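## Task

Exchange the printed block in the open drawer of the short, slim three-drawer file cabinet with the mug in the open drawer of the broad three-drawer cabinet, then close every drawer completely. The mug fails the task if it drops more than a few centimetres or takes a hard knock. Both cabinets must stay roughly in place, and the robot must not topple or finish leaning. Anything that stays put only because the robot is holding it at the end does not count.

## Robot and tools

ROBOT. A Rainbow Robotics RB-Y1 in simulation: a base on two drive wheels plus two rear casters (0.66 m long, 0.58 m wide, front edge 0.10 m ahead of the wheel axle), a torso whose lower part (the leg) folds at ankle, knee and hip, a head carrying head_camera, and two seven-joint arms, each ending in a parallel gripper with a wrist camera (left_wrist_camera, right_wrist_camera). The base only drives straight or spins in place; it cannot move sideways. Each arm is rated for 3 kg. A heavy load held far forward can tip the robot, and nothing stops that.

FRAMES. Base frame: origin on the floor between the drive wheels, x forward, y left, z up. The state reports chest, left_hand and right_hand in this frame. A hand point is midway between its finger pads; the fingers point along its -z and close along its x. Printed hand positions can be wrong, more so at long reach. base_odometry is measured from the base frame at the scene's start and only counts wheel turns, so slipping looks like travel; heading is positive to the left, range -3.142 to 3.142.

execute_actions. Arguments: "actions", a list holding one action or none (none just returns state and images), and "cameras", a list from head_camera, left_wrist_camera, right_wrist_camera or "all" (omitted or null means all, [] means none). One action may hold:
- "base": exactly one of {"translate_m": d}, a straight drive of d metres relative to where the base last measured itself, forward positive, -3 to 3; or {"rotate_rad": d}, a turn in place by d radians, left/counter-clockwise positive, -3.2 to 3.2. Both are offsets, not poses. A command needing over 8.667 s at its top speed is refused.
- "joints": an object mapping individual joint names to absolute targets (not one list per arm). Radians unless named _m. Ranges: torso_squat_rad 0 to 1.2 (higher lowers the level chest); torso_shift_rad -0.3 to 0.6 (positive pushes hips forward); torso_pitch_rad -0.2 to 1.4 (positive bows forward); torso_yaw_rad -1.5 to 1.5 (positive left). Torso sums must also hold: squat+shift <= 1.52; squat-shift+pitch <= 1.57; shift+0.5 pitch-0.4 squat <= 0.7; shift+0.3 pitch-0.5 squat <= 0.39, otherwise the torso stops short with off_target. Arms (left/right): shoulder_pitch -2.356 to 2.356 (0 hangs down, negative raises the arm forward); left_shoulder_roll_rad 0 to 3.141 and right_shoulder_roll_rad -3.141 to 0 (away from the body lifts the arm sideways); shoulder_yaw -2.094 to 2.094; elbow -2.617 to 0.01 (0 straight, negative bends forward); forearm_roll -3.141 to 3.141; wrist_pitch -1.57 to 1.919 (negative tips the hand forward); hand_roll -2.705 to 2.705; on both arms yaw and rolls are positive to the left / counter-clockwise seen from above on a hanging arm. left_gripper_m and right_gripper_m 0 to 0.1 m pad gap; to grip, command at least 0.005 m below the object's width, and expect off_target. head_pan_rad -0.523 to 0.523 (left positive, relative to chest), head_tilt_rad -0.35 to 1.57 (positive looks down). Done tolerance is ±0.02 rad, ±0.004 m for grippers.
- "speeds": lower caps for this action: translate_m 0.05 to 0.4 m/s, rotate_rad 0.1 to 1.509 rad/s (maxima are defaults).
- "min_time_s": 0.1 to 8, the shortest duration for each arm and head motion.
Top speeds: arm joints 1 rad/s (wrist-end joints 1.5), head 1.5, squat and pitch 0.3, shift 0.15, torso yaw 0.6, grippers 0.1 m/s. No action runs beyond 15 s. Parts start together and may finish at different times. A joint or the base you leave out may keep driving toward an earlier target without any status saying so. Unknown keys or out-of-range numbers get the call refused with no motion.

RESULTS. A pictures line lists the returned images in order. joint_positions gives current values. base_status and joint_status report: done (for the base, wheels turned as asked, slip included); off_target (resting away from target, maybe still pushing); limit_stop_at_<name> (a built-in limit stopped it); limit_stop_at_own_body (guard halted an arm or torso before hitting the robot's own body; move them apart); contact_stop (something pushed back hard; torso and arms only); time_out; stopped_with_arm (torso halted because an arm hit something). After contact_stop, time_out or stopped_with_arm the whole group (torso joints, or one arm's seven joints) stops and holds. Back off a stopped arm in its own action first, then the torso. "joint command not followed" with a cause line means an arm's targets were withheld for self or arm-to-arm collision (the gripper still moves); joints show not_followed and may be retried later. on_its_own lists uncommanded parts; "held at" is the held target, not the position. MOTOR HOT warns from 65 °C; an OVER-TEMPERATURE FAULT at 80 °C brakes the robot and keys show limit_stop_at_motor_heat; resend targets afterwards. A torque fault (contact torque reaching a joint's load limit) freezes everything for 10 s.

OTHER TOOLS. wait: "seconds" 0 to 10, no new commands, returns state and images. zoom_image: "camera" and "region" [x0, y0, x1, y1] in pixels of that camera's latest image (head 896x504, wrists 644x364), at most 504 by 504. read_manual: optional "section", only "licences". finished_scene: "scene" 1 or 2; ends that scene for good, reports success and gives the next task.

CAUTIONS. The base keeps pushing when it meets furniture, and a bent leg can reach past the front edge or shove the robot backward unseen by odometry. Never let the arms strike or press each other, grippers included. Avoid drops, slams and hard pushes, keep cabinets where they are, and release objects so they rest on their own before ending a scene.

Each tool is called after "Call:" in YAML: its name, and indented under it one key for each argument.

## Session

Call:
execute_actions:
  actions: []

Scene clock: 0.00 s.
base_odometry: x=+0.000 y=+0.000 heading=+0.000 (m, m, rad; odometry frame)
base_status: not commanded
joint_positions: torso_squat_rad=+0.350 torso_shift_rad=+0.000 torso_pitch_rad=+0.000 torso_yaw_rad=+0.001 left_shoulder_pitch_rad=+0.042 left_shoulder_roll_rad=+0.046 left_shoulder_yaw_rad=+0.014 left_elbow_rad=-0.213 left_forearm_roll_rad=+0.000 left_wrist_pitch_rad=-0.021 left_hand_roll_rad=-0.020 left_gripper_m=+0.101 right_shoulder_pitch_rad=-0.026 right_shoulder_roll_rad=-0.002 right_shoulder_yaw_rad=+0.035 right_elbow_rad=-0.167 right_forearm_roll_rad=+0.008 right_wrist_pitch_rad=-0.007 right_hand_roll_rad=-0.017 right_gripper_m=+0.099 head_pan_rad=+0.000 head_tilt_rad=+0.401
joint_status: not commanded
chest: x=-0.2279 y=+0.0004 z=+1.2475 quat_wxyz=(+1.000, +0.000, +0.000, +0.000) (m; base frame)
left_hand: x=-0.1498 y=+0.2579 z=+0.5676 quat_wxyz=(+0.995, +0.025, -0.097, +0.001) (m; base frame)
right_hand: x=-0.1264 y=-0.2177 z=+0.5693 quat_wxyz=(+0.995, +0.001, -0.099, +0.018) (m; base frame)
pictures: head_camera, left_wrist_camera, right_wrist_camera
Images, in order (width x height): head_camera 896x504, left_wrist_camera 644x364, right_wrist_camera 644x364.

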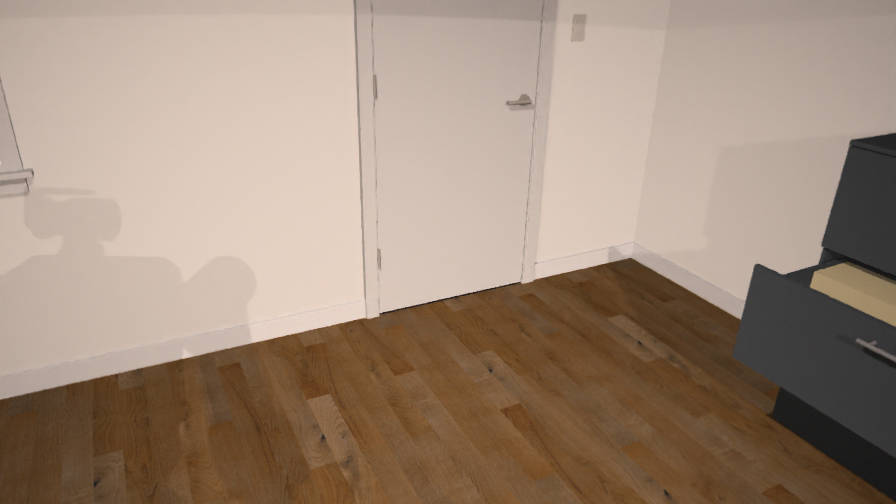

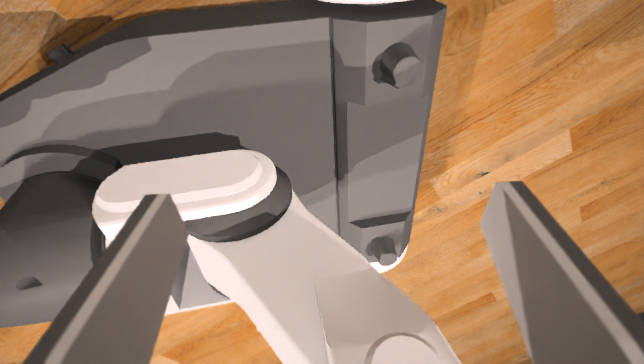

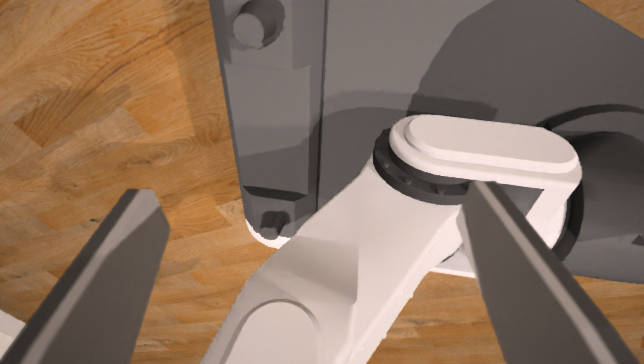

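Look around to the right.

Call:
execute_actions:
  actions:
    - {"base":{"rotate_rad":-0.7},"joints":{"head_pan_rad":-0.3}}
  cameras: ["head_camera"]

Scene clock: 4.17 s.
base_odometry: x=+0.000 y=+0.000 heading=-0.700 (m, m, rad; odometry frame)
base_status: done
joint_positions: torso_squat_rad=+0.350 torso_shift_rad=+0.000 torso_pitch_rad=+0.000 torso_yaw_rad=+0.001 left_shoulder_pitch_rad=+0.042 left_shoulder_roll_rad=+0.046 left_shoulder_yaw_rad=+0.014 left_elbow_rad=-0.213 left_forearm_roll_rad=+0.000 left_wrist_pitch_rad=-0.021 left_hand_roll_rad=-0.020 left_gripper_m=+0.101 right_shoulder_pitch_rad=-0.026 right_shoulder_roll_rad=-0.002 right_shoulder_yaw_rad=+0.035 right_elbow_rad=-0.167 right_forearm_roll_rad=+0.008 right_wrist_pitch_rad=-0.007 right_hand_roll_rad=-0.017 right_gripper_m=+0.099 head_pan_rad=-0.300 head_tilt_rad=+0.401
joint_status: all done
chest: x=-0.2279 y=+0.0004 z=+1.2475 quat_wxyz=(+1.000, +0.000, +0.000, +0.000) (m; base frame)
left_hand: x=-0.1498 y=+0.2579 z=+0.5676 quat_wxyz=(+0.995, +0.025, -0.097, +0.001) (m; base frame)
right_hand: x=-0.1264 y=-0.2177 z=+0.5693 quat_wxyz=(+0.995, +0.001, -0.099, +0.018) (m; base frame)
pictures: head_camera
camera_calibration (this result's frames):
head_camera: T_world_to_cam=[[-0.259934, -0.965572, 0.0102673, -0.0712621], [-0.409976, 0.100727, -0.906517, 1.29566], [0.874273, -0.239844, -0.422044, 0.737087], [0, 0, 0, 1]] pos_world=[-0.13175, -0.0225307, 1.48635]
Images, in order (width x height): head_camera 896x504.

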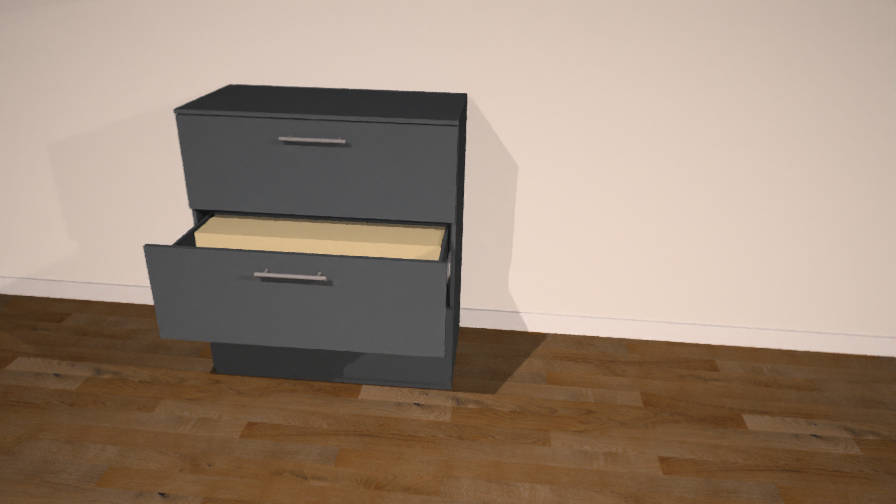

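Call:
execute_actions:
  actions:
    - {"base":{"rotate_rad":-1.3},"joints":{"head_pan_rad":-0.3}}
  cameras: ["head_camera"]

Call:
execute_actions:
  actions:
    - {"base":{"rotate_rad":-1.3},"joints":{"head_pan_rad":-0.3}}
  cameras: ["head_camera"]

Call:
execute_actions:
  actions:
    - {"base":{"rotate_rad":-1.3},"joints":{"head_pan_rad":-0.3}}
  cameras: ["head_camera"]

Scene clock: 11.27 s.
base_odometry: x=+0.000 y=+0.000 heading=-1.999 (m, m, rad; odometry frame)
base_status: done
joint_positions: torso_squat_rad=+0.350 torso_shift_rad=+0.000 torso_pitch_rad=+0.000 torso_yaw_rad=+0.001 left_shoulder_pitch_rad=+0.042 left_shoulder_roll_rad=+0.046 left_shoulder_yaw_rad=+0.014 left_elbow_rad=-0.213 left_forearm_roll_rad=+0.000 left_wrist_pitch_rad=-0.021 left_hand_roll_rad=-0.020 left_gripper_m=+0.101 right_shoulder_pitch_rad=-0.026 right_shoulder_roll_rad=-0.002 right_shoulder_yaw_rad=+0.035 right_elbow_rad=-0.167 right_forearm_roll_rad=+0.008 right_wrist_pitch_rad=-0.007 right_hand_roll_rad=-0.017 right_gripper_m=+0.099 head_pan_rad=-0.300 head_tilt_rad=+0.401
joint_status: all done
chest: x=-0.2279 y=+0.0004 z=+1.2475 quat_wxyz=(+1.000, +0.000, +0.000, +0.000) (m; base frame)
left_hand: x=-0.1499 y=+0.2579 z=+0.5676 quat_wxyz=(+0.995, +0.025, -0.097, +0.001) (m; base frame)
right_hand: x=-0.1264 y=-0.2177 z=+0.5693 quat_wxyz=(+0.995, +0.001, -0.099, +0.018) (m; base frame)
pictures: head_camera
camera_calibration (this result's frames):
head_camera: T_world_to_cam=[[-0.259936, -0.965571, 0.0102566, -0.0712617], [-0.409956, 0.100732, -0.906526, 1.29567], [0.874282, -0.239843, -0.422026, 0.737084], [0, 0, 0, 1]] pos_world=[-0.131776, -0.0225394, 1.48635]
Images, in order (width x height): head_camera 896x504.

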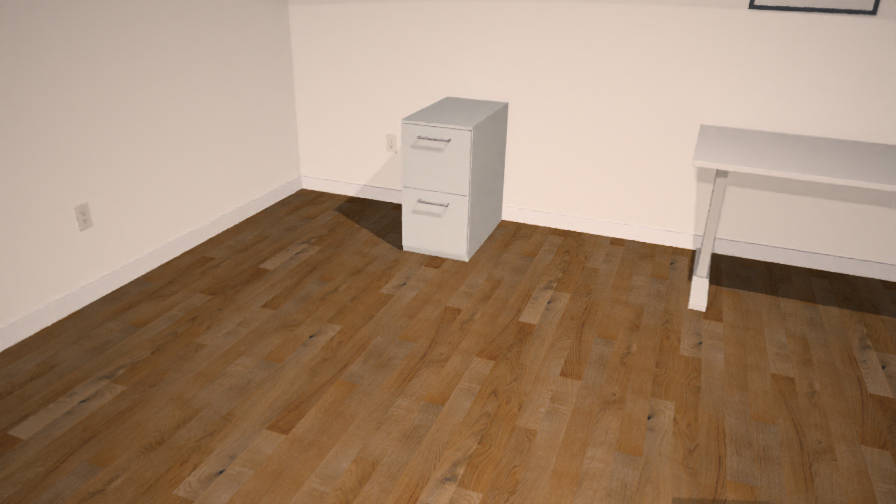

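Scene clock: 14.93 s.
base_odometry: x=+0.000 y=+0.000 heading=+2.985 (m, m, rad; odometry frame)
base_status: done
joint_positions: torso_squat_rad=+0.350 torso_shift_rad=+0.000 torso_pitch_rad=+0.000 torso_yaw_rad=+0.001 left_shoulder_pitch_rad=+0.042 left_shoulder_roll_rad=+0.046 left_shoulder_yaw_rad=+0.014 left_elbow_rad=-0.213 left_forearm_roll_rad=+0.000 left_wrist_pitch_rad=-0.021 left_hand_roll_rad=-0.020 left_gripper_m=+0.101 right_shoulder_pitch_rad=-0.026 right_shoulder_roll_rad=-0.002 right_shoulder_yaw_rad=+0.035 right_elbow_rad=-0.167 right_forearm_roll_rad=+0.008 right_wrist_pitch_rad=-0.007 right_hand_roll_rad=-0.017 right_gripper_m=+0.099 head_pan_rad=-0.300 head_tilt_rad=+0.401
joint_status: all done
chest: x=-0.2279 y=+0.0004 z=+1.2475 quat_wxyz=(+1.000, +0.000, +0.000, +0.000) (m; base frame)
left_hand: x=-0.1499 y=+0.2579 z=+0.5676 quat_wxyz=(+0.995, +0.025, -0.097, +0.001) (m; base frame)
right_hand: x=-0.1264 y=-0.2177 z=+0.5693 quat_wxyz=(+0.995, +0.001, -0.099, +0.018) (m; base frame)
pictures: head_camera
camera_calibration (this result's frames):
head_camera: T_world_to_cam=[[-0.259936, -0.965571, 0.0102539, -0.0712605], [-0.409952, 0.100734, -0.906527, 1.29567], [0.874284, -0.239843, -0.422023, 0.737083], [0, 0, 0, 1]] pos_world=[-0.131781, -0.0225409, 1.48635]
Images, in order (width x height): head_camera 896x504.

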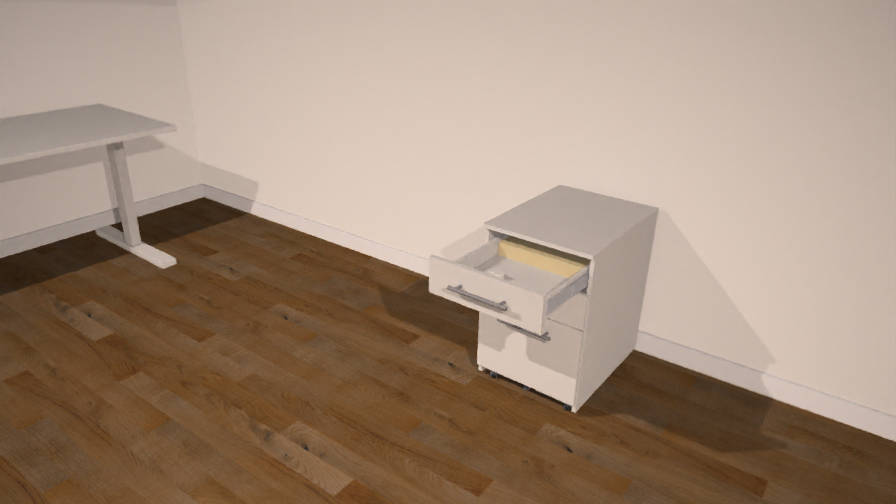

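Scene clock: 18.60 s.
base_odometry: x=+0.000 y=+0.000 heading=+1.685 (m, m, rad; odometry frame)
base_status: done
joint_positions: torso_squat_rad=+0.350 torso_shift_rad=+0.000 torso_pitch_rad=+0.000 torso_yaw_rad=+0.001 left_shoulder_pitch_rad=+0.042 left_shoulder_roll_rad=+0.046 left_shoulder_yaw_rad=+0.014 left_elbow_rad=-0.213 left_forearm_roll_rad=+0.000 left_wrist_pitch_rad=-0.021 left_hand_roll_rad=-0.020 left_gripper_m=+0.101 right_shoulder_pitch_rad=-0.026 right_shoulder_roll_rad=-0.002 right_shoulder_yaw_rad=+0.035 right_elbow_rad=-0.167 right_forearm_roll_rad=+0.008 right_wrist_pitch_rad=-0.007 right_hand_roll_rad=-0.017 right_gripper_m=+0.099 head_pan_rad=-0.300 head_tilt_rad=+0.401
joint_status: all done
chest: x=-0.2279 y=+0.0004 z=+1.2475 quat_wxyz=(+1.000, +0.000, +0.000, +0.000) (m; base frame)
left_hand: x=-0.1499 y=+0.2579 z=+0.5676 quat_wxyz=(+0.995, +0.025, -0.097, +0.001) (m; base frame)
right_hand: x=-0.1264 y=-0.2177 z=+0.5693 quat_wxyz=(+0.995, +0.001, -0.099, +0.018) (m; base frame)
pictures: head_camera
camera_calibration (this result's frames):
head_camera: T_world_to_cam=[[-0.259936, -0.965571, 0.0102527, -0.0712599], [-0.409951, 0.100735, -0.906528, 1.29567], [0.874284, -0.239843, -0.422022, 0.737083], [0, 0, 0, 1]] pos_world=[-0.131783, -0.0225417, 1.48635]
Images, in order (width x height): head_camera 896x504.

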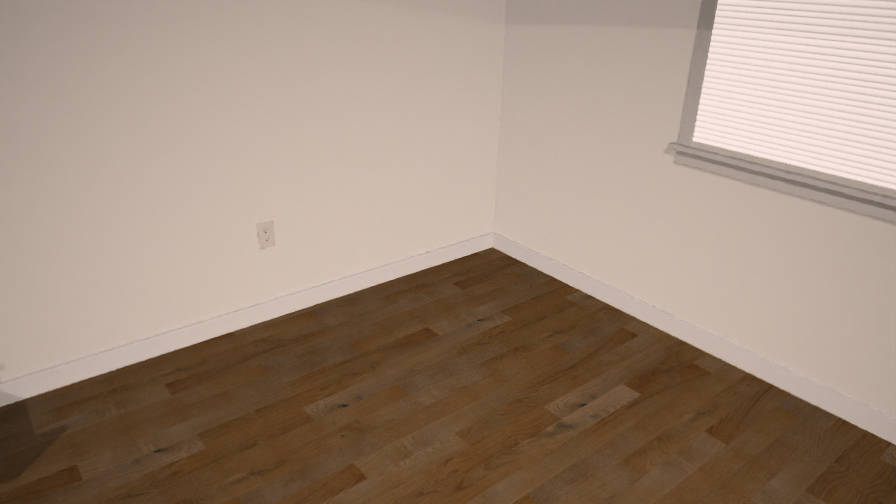

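Call:
execute_actions:
  actions:
    - {"base":{"rotate_rad":1.323},"joints":{"head_pan_rad":0}}
  cameras: []

Call:
execute_actions:
  actions:
    - {"base":{"translate_m":1.35}}
  cameras: []

Call:
execute_actions:
  actions:
    - {"base":{"rotate_rad":-0.985},"joints":{"head_tilt_rad":0.75,"head_pan_rad":-0.15}}
  cameras: ["head_camera"]

Scene clock: 42.00 s.
base_odometry: x=+0.000 y=+0.000 heading=+3.008 (m, m, rad; odometry frame)
base_status: done
joint_positions: torso_squat_rad=+0.350 torso_shift_rad=+0.000 torso_pitch_rad=+0.000 torso_yaw_rad=+0.001 left_shoulder_pitch_rad=+0.042 left_shoulder_roll_rad=+0.046 left_shoulder_yaw_rad=+0.014 left_elbow_rad=-0.213 left_forearm_roll_rad=+0.000 left_wrist_pitch_rad=-0.021 left_hand_roll_rad=-0.020 left_gripper_m=+0.101 right_shoulder_pitch_rad=-0.026 right_shoulder_roll_rad=-0.002 right_shoulder_yaw_rad=+0.035 right_elbow_rad=-0.167 right_forearm_roll_rad=+0.008 right_wrist_pitch_rad=-0.007 right_hand_roll_rad=-0.017 right_gripper_m=+0.099 head_pan_rad=+0.000 head_tilt_rad=+0.401
joint_status: all done
chest: x=-0.2279 y=+0.0004 z=+1.2475 quat_wxyz=(+1.000, +0.000, +0.000, +0.000) (m; base frame)
left_hand: x=-0.1499 y=+0.2579 z=+0.5676 quat_wxyz=(+0.995, +0.025, -0.097, +0.001) (m; base frame)
right_hand: x=-0.1264 y=-0.2177 z=+0.5693 quat_wxyz=(+0.995, +0.001, -0.099, +0.018) (m; base frame)
pictures: none
No camera images: the call's "cameras" was empty. Leave "cameras" out to get every camera's image.

Scene clock: 46.90 s.
base_odometry: x=-1.338 y=+0.180 heading=+3.008 (m, m, rad; odometry frame)
base_status: done
joint_positions: torso_squat_rad=+0.350 torso_shift_rad=+0.000 torso_pitch_rad=+0.000 torso_yaw_rad=+0.001 left_shoulder_pitch_rad=+0.042 left_shoulder_roll_rad=+0.046 left_shoulder_yaw_rad=+0.014 left_elbow_rad=-0.213 left_forearm_roll_rad=+0.000 left_wrist_pitch_rad=-0.021 left_hand_roll_rad=-0.020 left_gripper_m=+0.101 right_shoulder_pitch_rad=-0.026 right_shoulder_roll_rad=-0.002 right_shoulder_yaw_rad=+0.035 right_elbow_rad=-0.167 right_forearm_roll_rad=+0.008 right_wrist_pitch_rad=-0.007 right_hand_roll_rad=-0.017 right_gripper_m=+0.099 head_pan_rad=+0.000 head_tilt_rad=+0.401
joint_status: not commanded
chest: x=-0.2278 y=+0.0004 z=+1.2475 quat_wxyz=(+1.000, +0.000, +0.000, +0.000) (m; base frame)
left_hand: x=-0.1497 y=+0.2578 z=+0.5676 quat_wxyz=(+0.995, +0.025, -0.097, +0.001) (m; base frame)
right_hand: x=-0.1264 y=-0.2177 z=+0.5693 quat_wxyz=(+0.995, +0.001, -0.099, +0.018) (m; base frame)
pictures: none
No camera images: the call's "cameras" was empty. Leave "cameras" out to get every camera's image.

Scene clock: 50.17 s.
base_odometry: x=-1.338 y=+0.180 heading=+2.024 (m, m, rad; odometry frame)
base_status: done
joint_positions: torso_squat_rad=+0.350 torso_shift_rad=+0.000 torso_pitch_rad=+0.000 torso_yaw_rad=+0.001 left_shoulder_pitch_rad=+0.042 left_shoulder_roll_rad=+0.046 left_shoulder_yaw_rad=+0.014 left_elbow_rad=-0.213 left_forearm_roll_rad=+0.000 left_wrist_pitch_rad=-0.021 left_hand_roll_rad=-0.020 left_gripper_m=+0.101 right_shoulder_pitch_rad=-0.026 right_shoulder_roll_rad=-0.002 right_shoulder_yaw_rad=+0.035 right_elbow_rad=-0.167 right_forearm_roll_rad=+0.008 right_wrist_pitch_rad=-0.007 right_hand_roll_rad=-0.017 right_gripper_m=+0.099 head_pan_rad=-0.150 head_tilt_rad=+0.750
joint_status: all done
chest: x=-0.2278 y=+0.0004 z=+1.2475 quat_wxyz=(+1.000, +0.000, +0.000, +0.000) (m; base frame)
left_hand: x=-0.1498 y=+0.2579 z=+0.5676 quat_wxyz=(+0.995, +0.025, -0.097, +0.001) (m; base frame)
right_hand: x=-0.1264 y=-0.2177 z=+0.5693 quat_wxyz=(+0.995, +0.001, -0.099, +0.018) (m; base frame)
pictures: head_camera
camera_calibration (this result's frames):
head_camera: T_world_to_cam=[[-0.111616, -0.993748, -0.0027164, -0.0219065], [-0.702145, 0.0807975, -0.707435, 0.947342], [0.703232, -0.0770538, -0.706773, 1.11392], [0, 0, 0, 1]] pos_world=[-0.120621, -0.0124803, 1.45742]
Images, in order (width x height): head_camera 896x504.

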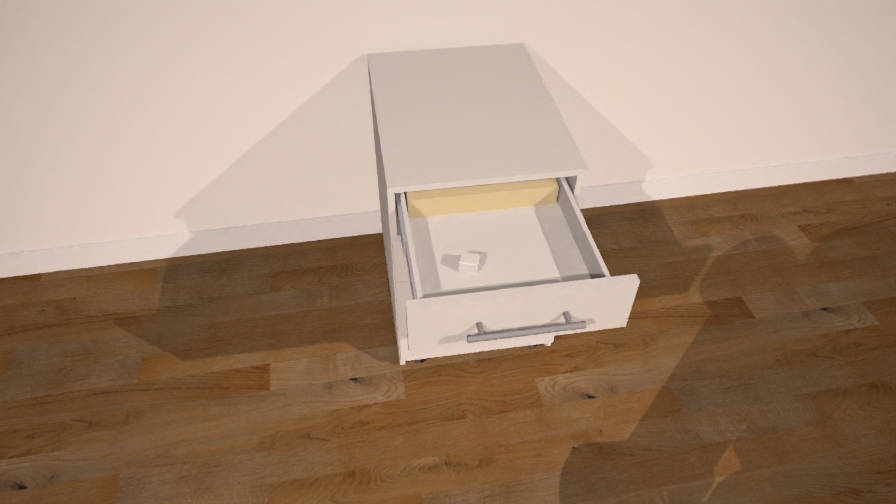

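Call:
zoom_image:
  camera: "head_camera"
  region: [370, 160, 670, 360]

Region (370, 160, 670, 360) of head_camera's 896x504 image, scaled by 1.680, with more detail than that image has.

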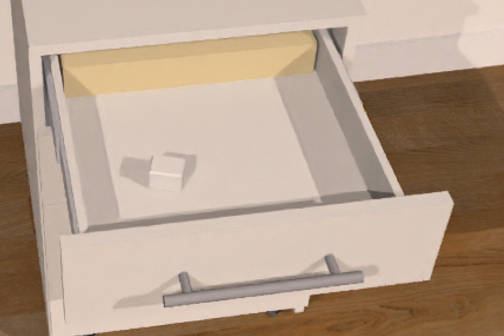

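Call:
execute_actions:
  actions:
    - {"base":{"rotate_rad":0.07},"joints":{"torso_squat_rad":0.2,"torso_pitch_rad":0.8,"right_shoulder_pitch_rad":-0.959,"right_shoulder_roll_rad":-0.143,"right_shoulder_yaw_rad":-0.284,"right_elbow_rad":-1.217,"right_wrist_pitch_rad":1.346,"right_forearm_roll_rad":0,"right_hand_roll_rad":-1.6,"left_shoulder_pitch_rad":-0.831,"left_shoulder_roll_rad":0.108,"left_shoulder_yaw_rad":0.255,"left_elbow_rad":-1.6,"left_wrist_pitch_rad":0,"head_tilt_rad":0.2,"head_pan_rad":0}}

Scene clock: 132.60 s.
base_odometry: x=-1.338 y=+0.180 heading=+2.093 (m, m, rad; odometry frame)
base_status: done
joint_positions: torso_squat_rad=+0.200 torso_shift_rad=+0.000 torso_pitch_rad=+0.800 torso_yaw_rad=+0.001 left_shoulder_pitch_rad=-0.831 left_shoulder_roll_rad=+0.108 left_shoulder_yaw_rad=+0.255 left_elbow_rad=-1.600 left_forearm_roll_rad=+0.000 left_wrist_pitch_rad=+0.000 left_hand_roll_rad=-0.020 left_gripper_m=+0.101 right_shoulder_pitch_rad=-0.959 right_shoulder_roll_rad=-0.143 right_shoulder_yaw_rad=-0.284 right_elbow_rad=-1.217 right_forearm_roll_rad=+0.000 right_wrist_pitch_rad=+1.346 right_hand_roll_rad=-1.600 right_gripper_m=+0.099 head_pan_rad=+0.000 head_tilt_rad=+0.200
joint_status: all done
chest: x=-0.0058 y=+0.0004 z=+1.1821 quat_wxyz=(+0.921, +0.000, +0.389, +0.000) (m; base frame)
left_hand: x=+0.5698 y=+0.2201 z=+0.9451 quat_wxyz=(+0.697, +0.007, -0.717, -0.007) (m; base frame)
right_hand: x=+0.3612 y=-0.2194 z=+0.6506 quat_wxyz=(+0.697, +0.000, +0.000, -0.717) (m; base frame)
pictures: head_camera, left_wrist_camera, right_wrist_camera
camera_calibration (this result's frames):
head_camera: T_world_to_cam=[[0.0361568, -0.999269, -0.0124076, 0.00772615], [-0.859549, -0.0247631, -0.510452, 0.86595], [0.509772, 0.0291213, -0.859817, 0.990638], [0, 0, 0, 1]] pos_world=[0.239048, 0.000315494, 1.29389]
left_wrist_camera: T_world_to_cam=[[-0.0390427, -0.0948229, 0.994728, -0.892153], [-0.656295, -0.748232, -0.0970848, 0.656775], [0.753493, -0.656626, -0.0330188, -0.16292], [0, 0, 0, 1]] pos_world=[0.518966, 0.299846, 0.945834]
right_wrist_camera: T_world_to_cam=[[0.0289656, 0.999317, 0.0229379, 0.193162], [0.736396, -0.0368509, 0.675546, -0.687092], [0.67593, -0.00267619, -0.736961, 0.321954], [0, 0, 0, 1]] pos_world=[0.282758, -0.217489, 0.696999]
Images, in order (width x height): head_camera 896x504, left_wrist_camera 644x364, right_wrist_camera 644x364.

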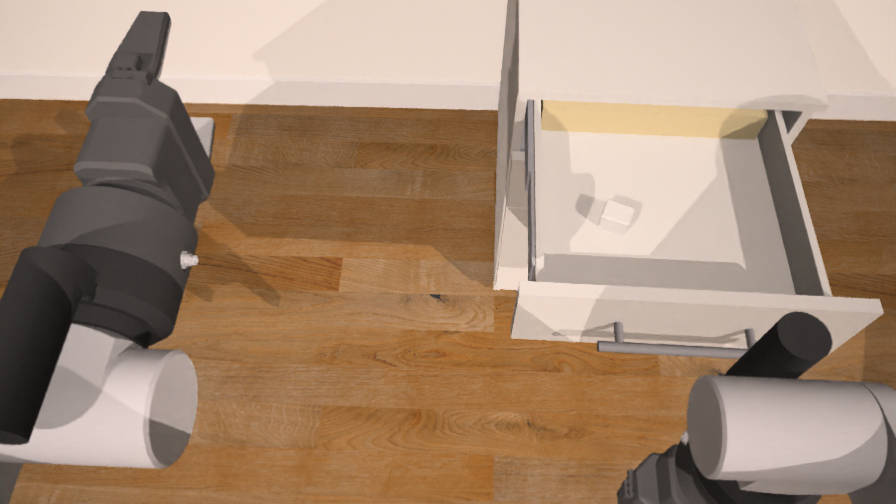

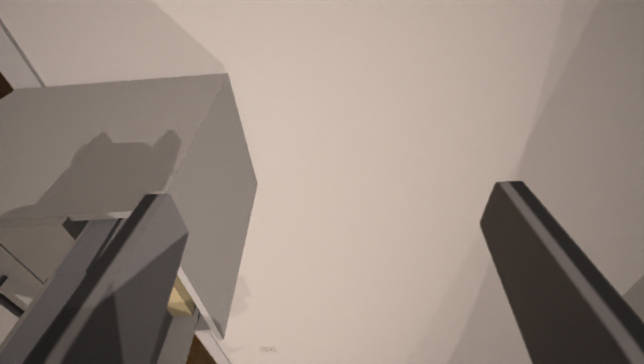

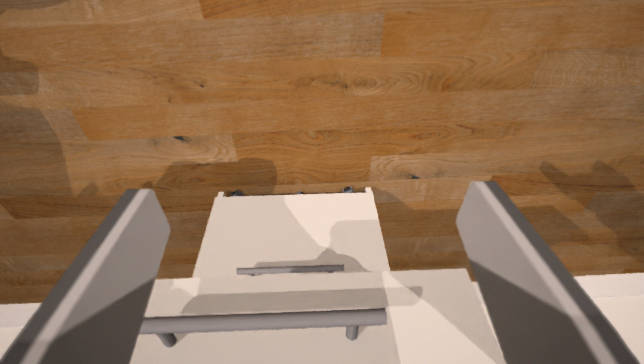

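Call:
zoom_image:
  camera: "head_camera"
  region: [500, 80, 900, 360]

Invalid region (500, 80, 900, 360): it reaches outside that camera's 896x504 image.

Call:
zoom_image:
  camera: "head_camera"
  region: [560, 170, 680, 250]

Region (560, 170, 680, 250) of head_camera's 896x504 image, scaled by 4.200, with more detail than that image has.

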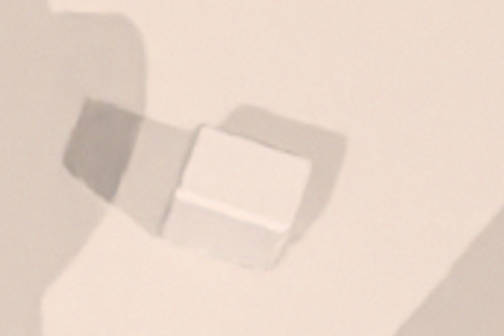

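Call:
execute_actions:
  actions:
    - {"base":{"translate_m":0.42},"joints":{"right_hand_roll_rad":-1.92,"right_gripper_m":0.085,"head_tilt_rad":0.55,"head_pan_rad":-0.25}}

Scene clock: 144.63 s.
base_odometry: x=-1.547 y=+0.544 heading=+2.093 (m, m, rad; odometry frame)
base_status: done
joint_positions: torso_squat_rad=+0.200 torso_shift_rad=+0.000 torso_pitch_rad=+0.800 torso_yaw_rad=+0.001 left_shoulder_pitch_rad=-0.831 left_shoulder_roll_rad=+0.108 left_shoulder_yaw_rad=+0.255 left_elbow_rad=-1.600 left_forearm_roll_rad=+0.000 left_wrist_pitch_rad=+0.000 left_hand_roll_rad=-0.020 left_gripper_m=+0.101 right_shoulder_pitch_rad=-0.959 right_shoulder_roll_rad=-0.143 right_shoulder_yaw_rad=-0.284 right_elbow_rad=-1.217 right_forearm_roll_rad=+0.000 right_wrist_pitch_rad=+1.346 right_hand_roll_rad=-1.920 right_gripper_m=+0.085 head_pan_rad=-0.250 head_tilt_rad=+0.550
joint_status: all done
chest: x=-0.0058 y=+0.0004 z=+1.1821 quat_wxyz=(+0.921, +0.000, +0.389, +0.000) (m; base frame)
left_hand: x=+0.5698 y=+0.2201 z=+0.9451 quat_wxyz=(+0.697, +0.007, -0.717, -0.007) (m; base frame)
right_hand: x=+0.3609 y=-0.2193 z=+0.6504 quat_wxyz=(+0.574, +0.000, +0.000, -0.819) (m; base frame)
pictures: head_camera, left_wrist_camera, right_wrist_camera
camera_calibration (this result's frames):
head_camera: T_world_to_cam=[[-0.143406, -0.977552, 0.154357, -0.182549], [-0.974773, 0.112565, -0.192736, 0.46868], [0.171035, -0.178103, -0.969034, 1.18516], [0, 0, 0, 1]] pos_world=[0.227974, -0.0201278, 1.26697]
left_wrist_camera: T_world_to_cam=[[-0.0389931, -0.0947696, 0.994735, -0.892151], [-0.656302, -0.748236, -0.097012, 0.656716], [0.75349, -0.656629, -0.0330214, -0.16295], [0, 0, 0, 1]] pos_world=[0.518997, 0.299832, 0.945783]
right_wrist_camera: T_world_to_cam=[[0.341893, 0.939452, 0.0232104, 0.0668293], [0.687856, -0.267006, 0.674954, -0.719302], [0.640284, -0.214797, -0.737495, 0.288724], [0, 0, 0, 1]] pos_world=[0.287062, -0.192824, 0.696877]
Images, in order (width x height): head_camera 896x504, left_wrist_camera 644x364, right_wrist_camera 644x364.

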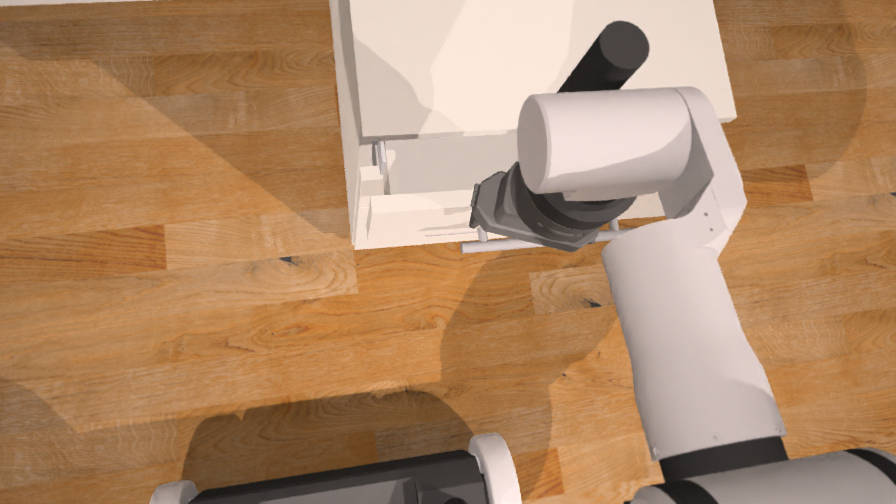

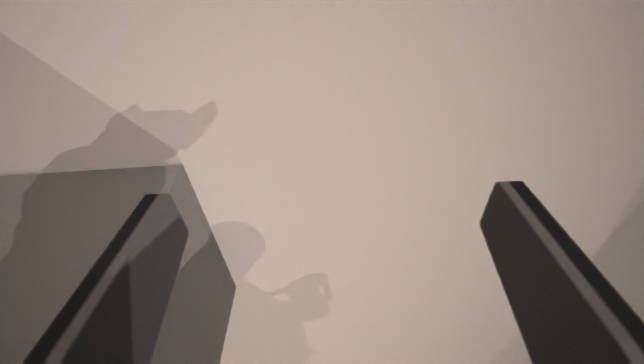

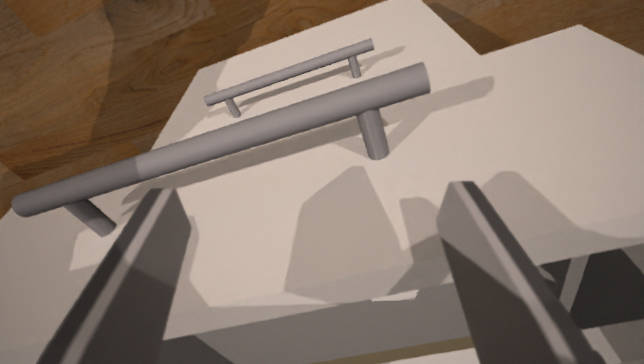

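Call:
execute_actions:
  actions:
    - {"base":{"translate_m":-0.15},"joints":{"head_tilt_rad":0.35,"head_pan_rad":-0.25}}

Scene clock: 149.87 s.
base_odometry: x=-1.472 y=+0.414 heading=+2.093 (m, m, rad; odometry frame)
base_status: done
joint_positions: torso_squat_rad=+0.200 torso_shift_rad=+0.000 torso_pitch_rad=+0.800 torso_yaw_rad=+0.001 left_shoulder_pitch_rad=-0.831 left_shoulder_roll_rad=+0.108 left_shoulder_yaw_rad=+0.255 left_elbow_rad=-1.600 left_forearm_roll_rad=+0.000 left_wrist_pitch_rad=+0.000 left_hand_roll_rad=-0.020 left_gripper_m=+0.101 right_shoulder_pitch_rad=-0.959 right_shoulder_roll_rad=-0.143 right_shoulder_yaw_rad=-0.284 right_elbow_rad=-1.217 right_forearm_roll_rad=+0.000 right_wrist_pitch_rad=+1.346 right_hand_roll_rad=-1.920 right_gripper_m=+0.085 head_pan_rad=-0.250 head_tilt_rad=+0.350
joint_status: all done
chest: x=-0.0059 y=+0.0004 z=+1.1822 quat_wxyz=(+0.921, +0.000, +0.389, +0.000) (m; base frame)
left_hand: x=+0.5697 y=+0.2201 z=+0.9452 quat_wxyz=(+0.697, +0.007, -0.717, -0.007) (m; base frame)
right_hand: x=+0.3609 y=-0.2193 z=+0.6506 quat_wxyz=(+0.574, +0.000, +0.000, -0.819) (m; base frame)
pictures: head_camera, left_wrist_camera, right_wrist_camera
camera_calibration (this result's frames):
head_camera: T_world_to_cam=[[-0.139231, -0.97716, 0.160542, -0.191302], [-0.922208, 0.0688856, -0.380508, 0.705713], [0.360758, -0.201031, -0.910736, 1.08015], [0, 0, 0, 1]] pos_world=[0.234505, -0.0184014, 1.28298]
left_wrist_camera: T_world_to_cam=[[-0.0390276, -0.0948247, 0.994729, -0.892201], [-0.656258, -0.748265, -0.097078, 0.656711], [0.753526, -0.656588, -0.0330265, -0.162841], [0, 0, 0, 1]] pos_world=[0.518857, 0.299872, 0.945872]
right_wrist_camera: T_world_to_cam=[[0.341881, 0.939453, 0.0233424, 0.0667305], [0.687575, -0.266996, 0.675244, -0.719545], [0.640593, -0.214803, -0.737225, 0.28853], [0, 0, 0, 1]] pos_world=[0.287097, -0.192829, 0.697022]
Images, in order (width x height): head_camera 896x504, left_wrist_camera 644x364, right_wrist_camera 644x364.

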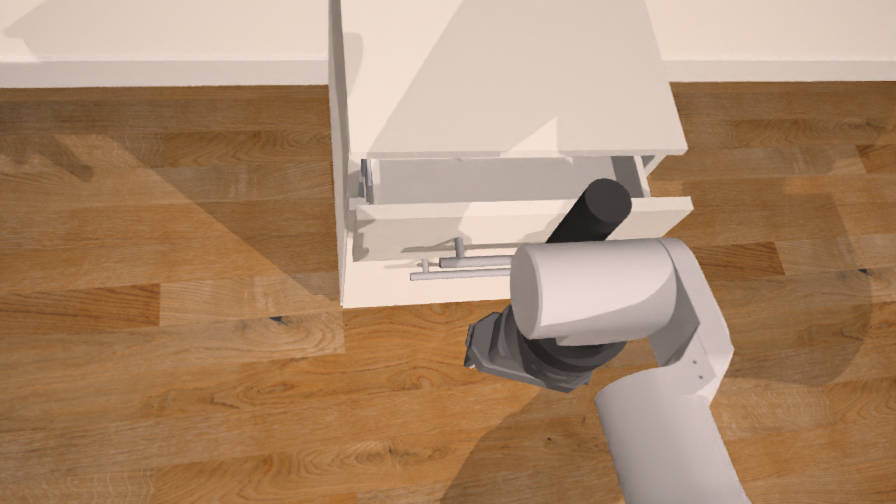

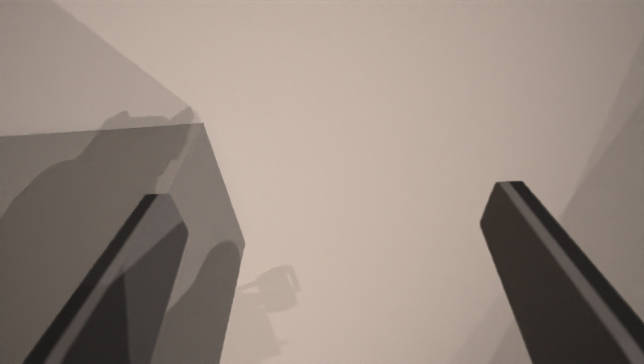

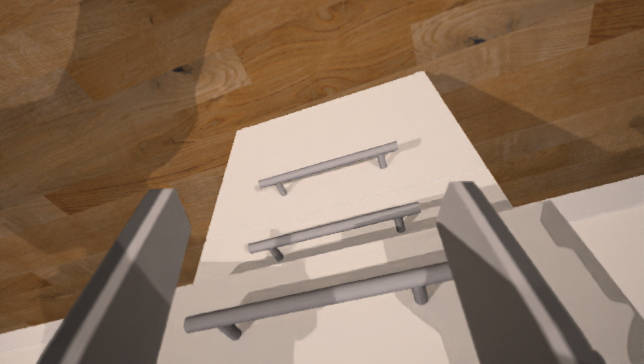

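Call:
execute_actions:
  actions:
    - {"base":{"translate_m":-0.12}}
  cameras: []

Call:
execute_actions:
  actions:
    - {"base":{"rotate_rad":-0.08},"joints":{"torso_squat_rad":0.9,"torso_pitch_rad":0.6,"right_shoulder_pitch_rad":-0.441,"right_shoulder_roll_rad":-0.031,"right_shoulder_yaw_rad":-0.146,"right_elbow_rad":-1.272,"right_wrist_pitch_rad":-0.111,"right_hand_roll_rad":0,"right_gripper_m":0.07,"head_tilt_rad":0.3,"head_pan_rad":-0.25}}

Scene clock: 221.30 s.
base_odometry: x=-1.413 y=+0.310 heading=+2.091 (m, m, rad; odometry frame)
base_status: done
joint_positions: torso_squat_rad=+0.200 torso_shift_rad=+0.000 torso_pitch_rad=+0.800 torso_yaw_rad=+0.001 left_shoulder_pitch_rad=-0.831 left_shoulder_roll_rad=+0.108 left_shoulder_yaw_rad=+0.255 left_elbow_rad=-1.600 left_forearm_roll_rad=+0.000 left_wrist_pitch_rad=+0.000 left_hand_roll_rad=-0.020 left_gripper_m=+0.101 right_shoulder_pitch_rad=-0.959 right_shoulder_roll_rad=-0.143 right_shoulder_yaw_rad=-0.284 right_elbow_rad=-1.217 right_forearm_roll_rad=+0.000 right_wrist_pitch_rad=+1.346 right_hand_roll_rad=-1.920 right_gripper_m=+0.085 head_pan_rad=-0.250 head_tilt_rad=+0.350
joint_status: not commanded
chest: x=-0.0059 y=+0.0004 z=+1.1822 quat_wxyz=(+0.921, +0.000, +0.389, +0.000) (m; base frame)
left_hand: x=+0.5697 y=+0.2202 z=+0.9451 quat_wxyz=(+0.697, +0.007, -0.717, -0.007) (m; base frame)
right_hand: x=+0.3610 y=-0.2193 z=+0.6506 quat_wxyz=(+0.574, +0.000, +0.000, -0.819) (m; base frame)
pictures: none
No camera images: the call's "cameras" was empty. Leave "cameras" out to get every camera's image.

Scene clock: 224.47 s.
base_odometry: x=-1.413 y=+0.310 heading=+2.012 (m, m, rad; odometry frame)
base_status: done
joint_positions: torso_squat_rad=+0.900 torso_shift_rad=+0.000 torso_pitch_rad=+0.600 torso_yaw_rad=+0.001 left_shoulder_pitch_rad=-0.831 left_shoulder_roll_rad=+0.108 left_shoulder_yaw_rad=+0.255 left_elbow_rad=-1.600 left_forearm_roll_rad=+0.000 left_wrist_pitch_rad=+0.000 left_hand_roll_rad=-0.020 left_gripper_m=+0.101 right_shoulder_pitch_rad=-0.441 right_shoulder_roll_rad=-0.031 right_shoulder_yaw_rad=-0.146 right_elbow_rad=-1.272 right_forearm_roll_rad=+0.000 right_wrist_pitch_rad=-0.111 right_hand_roll_rad=+0.000 right_gripper_m=+0.070 head_pan_rad=-0.250 head_tilt_rad=+0.300
joint_status: all done
chest: x=-0.0532 y=+0.0003 z=+0.9710 quat_wxyz=(+0.955, +0.000, +0.295, +0.000) (m; base frame)
left_hand: x=+0.5580 y=+0.2202 z=+0.8531 quat_wxyz=(+0.622, +0.008, -0.783, -0.006) (m; base frame)
right_hand: x=+0.4002 y=-0.2195 z=+0.5308 quat_wxyz=(+0.825, +0.000, -0.565, +0.000) (m; base frame)
pictures: head_camera, left_wrist_camera, right_wrist_camera
camera_calibration (this result's frames):
head_camera: T_world_to_cam=[[-0.167722, -0.977023, 0.131509, -0.137723], [-0.800817, 0.0572276, -0.596168, 0.80018], [0.574944, -0.205305, -0.792016, 0.791279], [0, 0, 0, 1]] pos_world=[0.162758, -0.0178967, 1.12186]
left_wrist_camera: T_world_to_cam=[[-0.235808, -0.094875, 0.967157, -0.667708], [-0.623759, -0.748383, -0.225496, 0.731577], [0.745198, -0.656447, 0.117296, -0.28067], [0, 0, 0, 1]] pos_world=[0.508032, 0.299906, 0.843668]
right_wrist_camera: T_world_to_cam=[[-0.383167, -0.000018341, -0.923679, 0.64286], [-0.623937, 0.737374, 0.258811, 0.300665], [0.681092, 0.675485, -0.282549, 0.112855], [0, 0, 0, 1]] pos_world=[0.357054, -0.297923, 0.547868]
Images, in order (width x height): head_camera 896x504, left_wrist_camera 644x364, right_wrist_camera 644x364.

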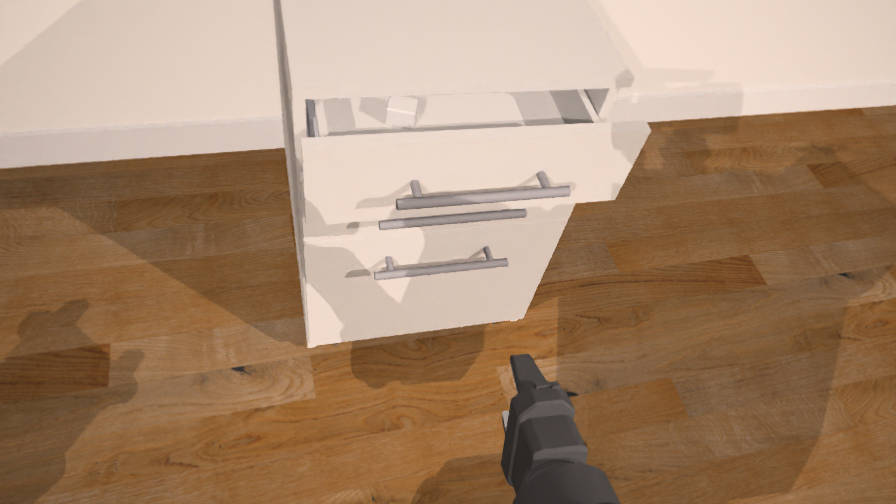

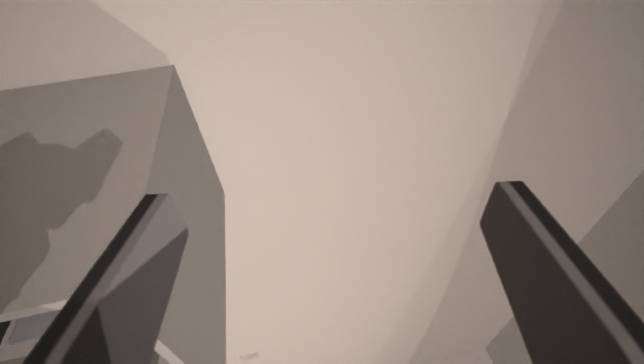

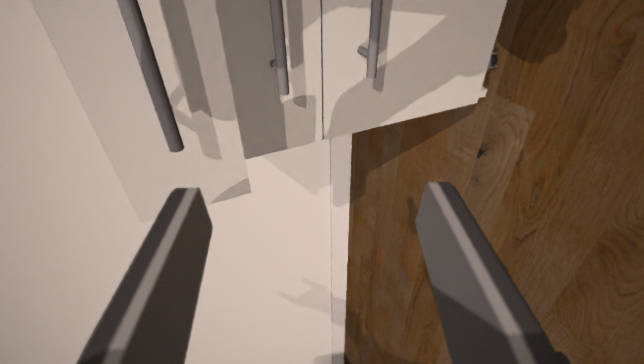

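Call:
execute_actions:
  actions:
    - {"base":{"rotate_rad":-0.025}}
  cameras: []

Call:
execute_actions:
  actions:
    - {"base":{"translate_m":0.2},"joints":{"head_tilt_rad":0.45}}
  cameras: ["head_camera","right_wrist_camera"]

Scene clock: 233.30 s.
base_odometry: x=-1.412 y=+0.310 heading=+1.988 (m, m, rad; odometry frame)
base_status: done
joint_positions: torso_squat_rad=+0.900 torso_shift_rad=+0.000 torso_pitch_rad=+0.600 torso_yaw_rad=+0.001 left_shoulder_pitch_rad=-0.831 left_shoulder_roll_rad=+0.108 left_shoulder_yaw_rad=+0.255 left_elbow_rad=-1.600 left_forearm_roll_rad=+0.000 left_wrist_pitch_rad=+0.000 left_hand_roll_rad=-0.020 left_gripper_m=+0.101 right_shoulder_pitch_rad=-0.441 right_shoulder_roll_rad=-0.031 right_shoulder_yaw_rad=-0.146 right_elbow_rad=-1.272 right_forearm_roll_rad=+0.000 right_wrist_pitch_rad=-0.111 right_hand_roll_rad=+0.000 right_gripper_m=+0.070 head_pan_rad=-0.250 head_tilt_rad=+0.300
joint_status: not commanded
chest: x=-0.0532 y=+0.0003 z=+0.9710 quat_wxyz=(+0.955, +0.000, +0.295, +0.000) (m; base frame)
left_hand: x=+0.5580 y=+0.2202 z=+0.8531 quat_wxyz=(+0.622, +0.008, -0.783, -0.006) (m; base frame)
right_hand: x=+0.4002 y=-0.2195 z=+0.5308 quat_wxyz=(+0.825, +0.000, -0.565, +0.000) (m; base frame)
pictures: none
No camera images: the call's "cameras" was empty. Leave "cameras" out to get every camera's image.

Scene clock: 235.03 s.
base_odometry: x=-1.494 y=+0.493 heading=+1.988 (m, m, rad; odometry frame)
base_status: done
joint_positions: torso_squat_rad=+0.900 torso_shift_rad=+0.000 torso_pitch_rad=+0.600 torso_yaw_rad=+0.001 left_shoulder_pitch_rad=-0.831 left_shoulder_roll_rad=+0.108 left_shoulder_yaw_rad=+0.255 left_elbow_rad=-1.600 left_forearm_roll_rad=+0.000 left_wrist_pitch_rad=+0.000 left_hand_roll_rad=-0.020 left_gripper_m=+0.101 right_shoulder_pitch_rad=-0.441 right_shoulder_roll_rad=-0.031 right_shoulder_yaw_rad=-0.146 right_elbow_rad=-1.272 right_forearm_roll_rad=+0.000 right_wrist_pitch_rad=-0.111 right_hand_roll_rad=+0.000 right_gripper_m=+0.070 head_pan_rad=-0.250 head_tilt_rad=+0.450
joint_status: all done
chest: x=-0.0531 y=+0.0003 z=+0.9710 quat_wxyz=(+0.955, +0.000, +0.296, +0.000) (m; base frame)
left_hand: x=+0.5581 y=+0.2202 z=+0.8530 quat_wxyz=(+0.622, +0.008, -0.783, -0.006) (m; base frame)
right_hand: x=+0.4003 y=-0.2195 z=+0.5307 quat_wxyz=(+0.825, +0.000, -0.565, +0.000) (m; base frame)
pictures: head_camera, right_wrist_camera
camera_calibration (this result's frames):
head_camera: T_world_to_cam=[[-0.169479, -0.97742, 0.126206, -0.131595], [-0.877099, 0.0911938, -0.471572, 0.66618], [0.449415, -0.190616, -0.87275, 0.891682], [0, 0, 0, 1]] pos_world=[0.161269, -0.019406, 1.10897]
right_wrist_camera: T_world_to_cam=[[-0.383177, -0.0000202491, -0.923675, 0.642854], [-0.623976, 0.737333, 0.258834, 0.300686], [0.68105, 0.67553, -0.282542, 0.112795], [0, 0, 0, 1]] pos_world=[0.357129, -0.297889, 0.54783]
Images, in order (width x height): head_camera 896x504, right_wrist_camera 644x364.

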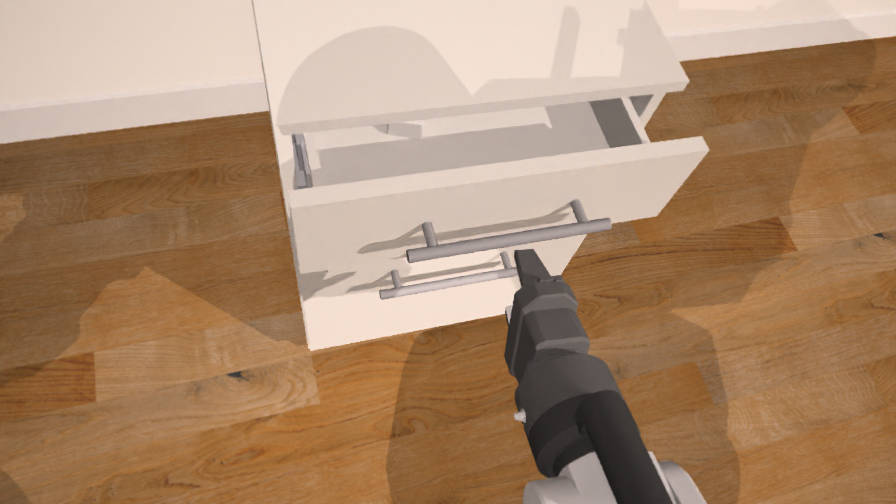

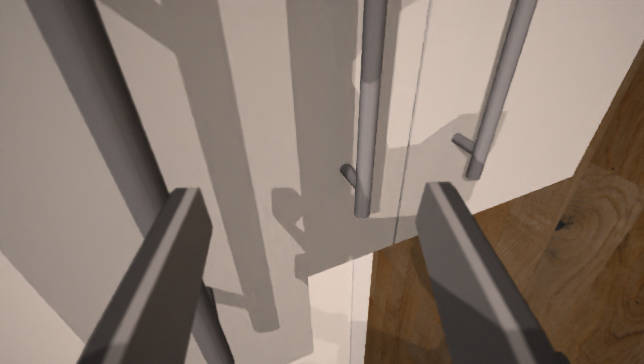

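Call:
execute_actions:
  actions:
    - {"joints":{"torso_squat_rad":0.82}}
  cameras: ["head_camera","right_wrist_camera"]

Scene clock: 245.37 s.
base_odometry: x=-1.494 y=+0.493 heading=+1.988 (m, m, rad; odometry frame)
base_status: not commanded
joint_positions: torso_squat_rad=+0.820 torso_shift_rad=+0.000 torso_pitch_rad=+0.600 torso_yaw_rad=+0.001 left_shoulder_pitch_rad=-0.831 left_shoulder_roll_rad=+0.108 left_shoulder_yaw_rad=+0.255 left_elbow_rad=-1.600 left_forearm_roll_rad=+0.000 left_wrist_pitch_rad=+0.000 left_hand_roll_rad=-0.020 left_gripper_m=+0.101 right_shoulder_pitch_rad=-0.441 right_shoulder_roll_rad=-0.031 right_shoulder_yaw_rad=-0.146 right_elbow_rad=-1.272 right_forearm_roll_rad=+0.000 right_wrist_pitch_rad=-0.111 right_hand_roll_rad=+0.000 right_gripper_m=+0.070 head_pan_rad=-0.250 head_tilt_rad=+0.450
joint_status: all done
chest: x=-0.0531 y=+0.0003 z=+1.0134 quat_wxyz=(+0.955, +0.000, +0.295, +0.000) (m; base frame)
left_hand: x=+0.5580 y=+0.2202 z=+0.8955 quat_wxyz=(+0.622, +0.008, -0.783, -0.006) (m; base frame)
right_hand: x=+0.4003 y=-0.2194 z=+0.5732 quat_wxyz=(+0.825, +0.000, -0.565, +0.000) (m; base frame)
pictures: head_camera, right_wrist_camera
camera_calibration (this result's frames):
head_camera: T_world_to_cam=[[-0.169496, -0.97742, 0.126182, -0.136923], [-0.877039, 0.0911957, -0.471683, 0.686257], [0.449525, -0.190615, -0.872693, 0.928693], [0, 0, 0, 1]] pos_world=[0.161195, -0.019392, 1.15144]
right_wrist_camera: T_world_to_cam=[[-0.38304, -0.0000187804, -0.923732, 0.682089], [-0.62401, 0.737336, 0.258741, 0.289746], [0.681095, 0.675526, -0.282441, 0.124717], [0, 0, 0, 1]] pos_world=[0.357128, -0.297877, 0.590323]
Images, in order (width x height): head_camera 896x504, right_wrist_camera 644x364.

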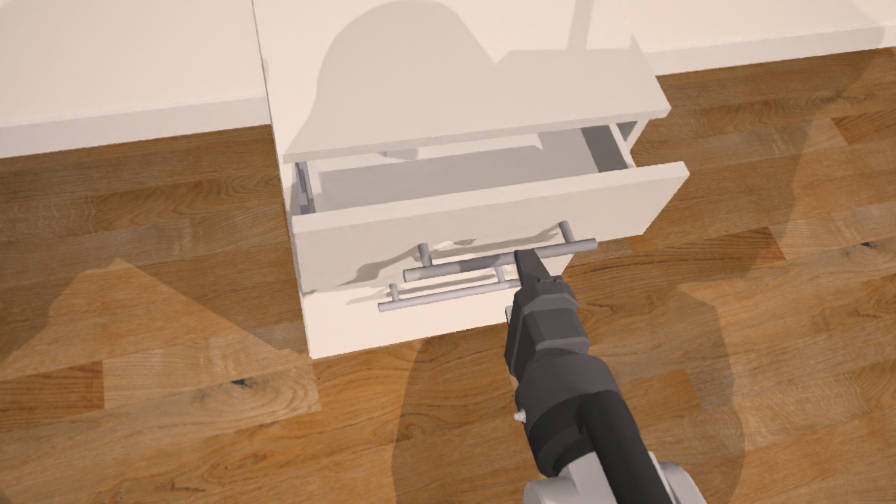

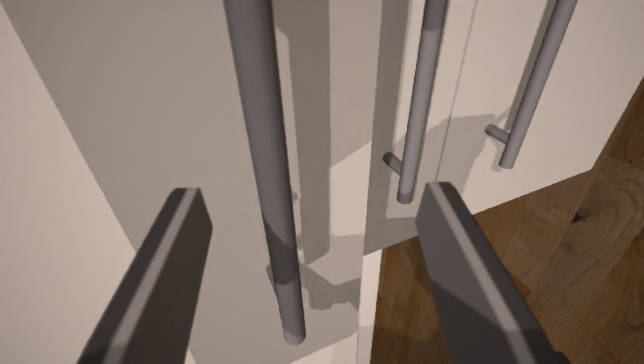

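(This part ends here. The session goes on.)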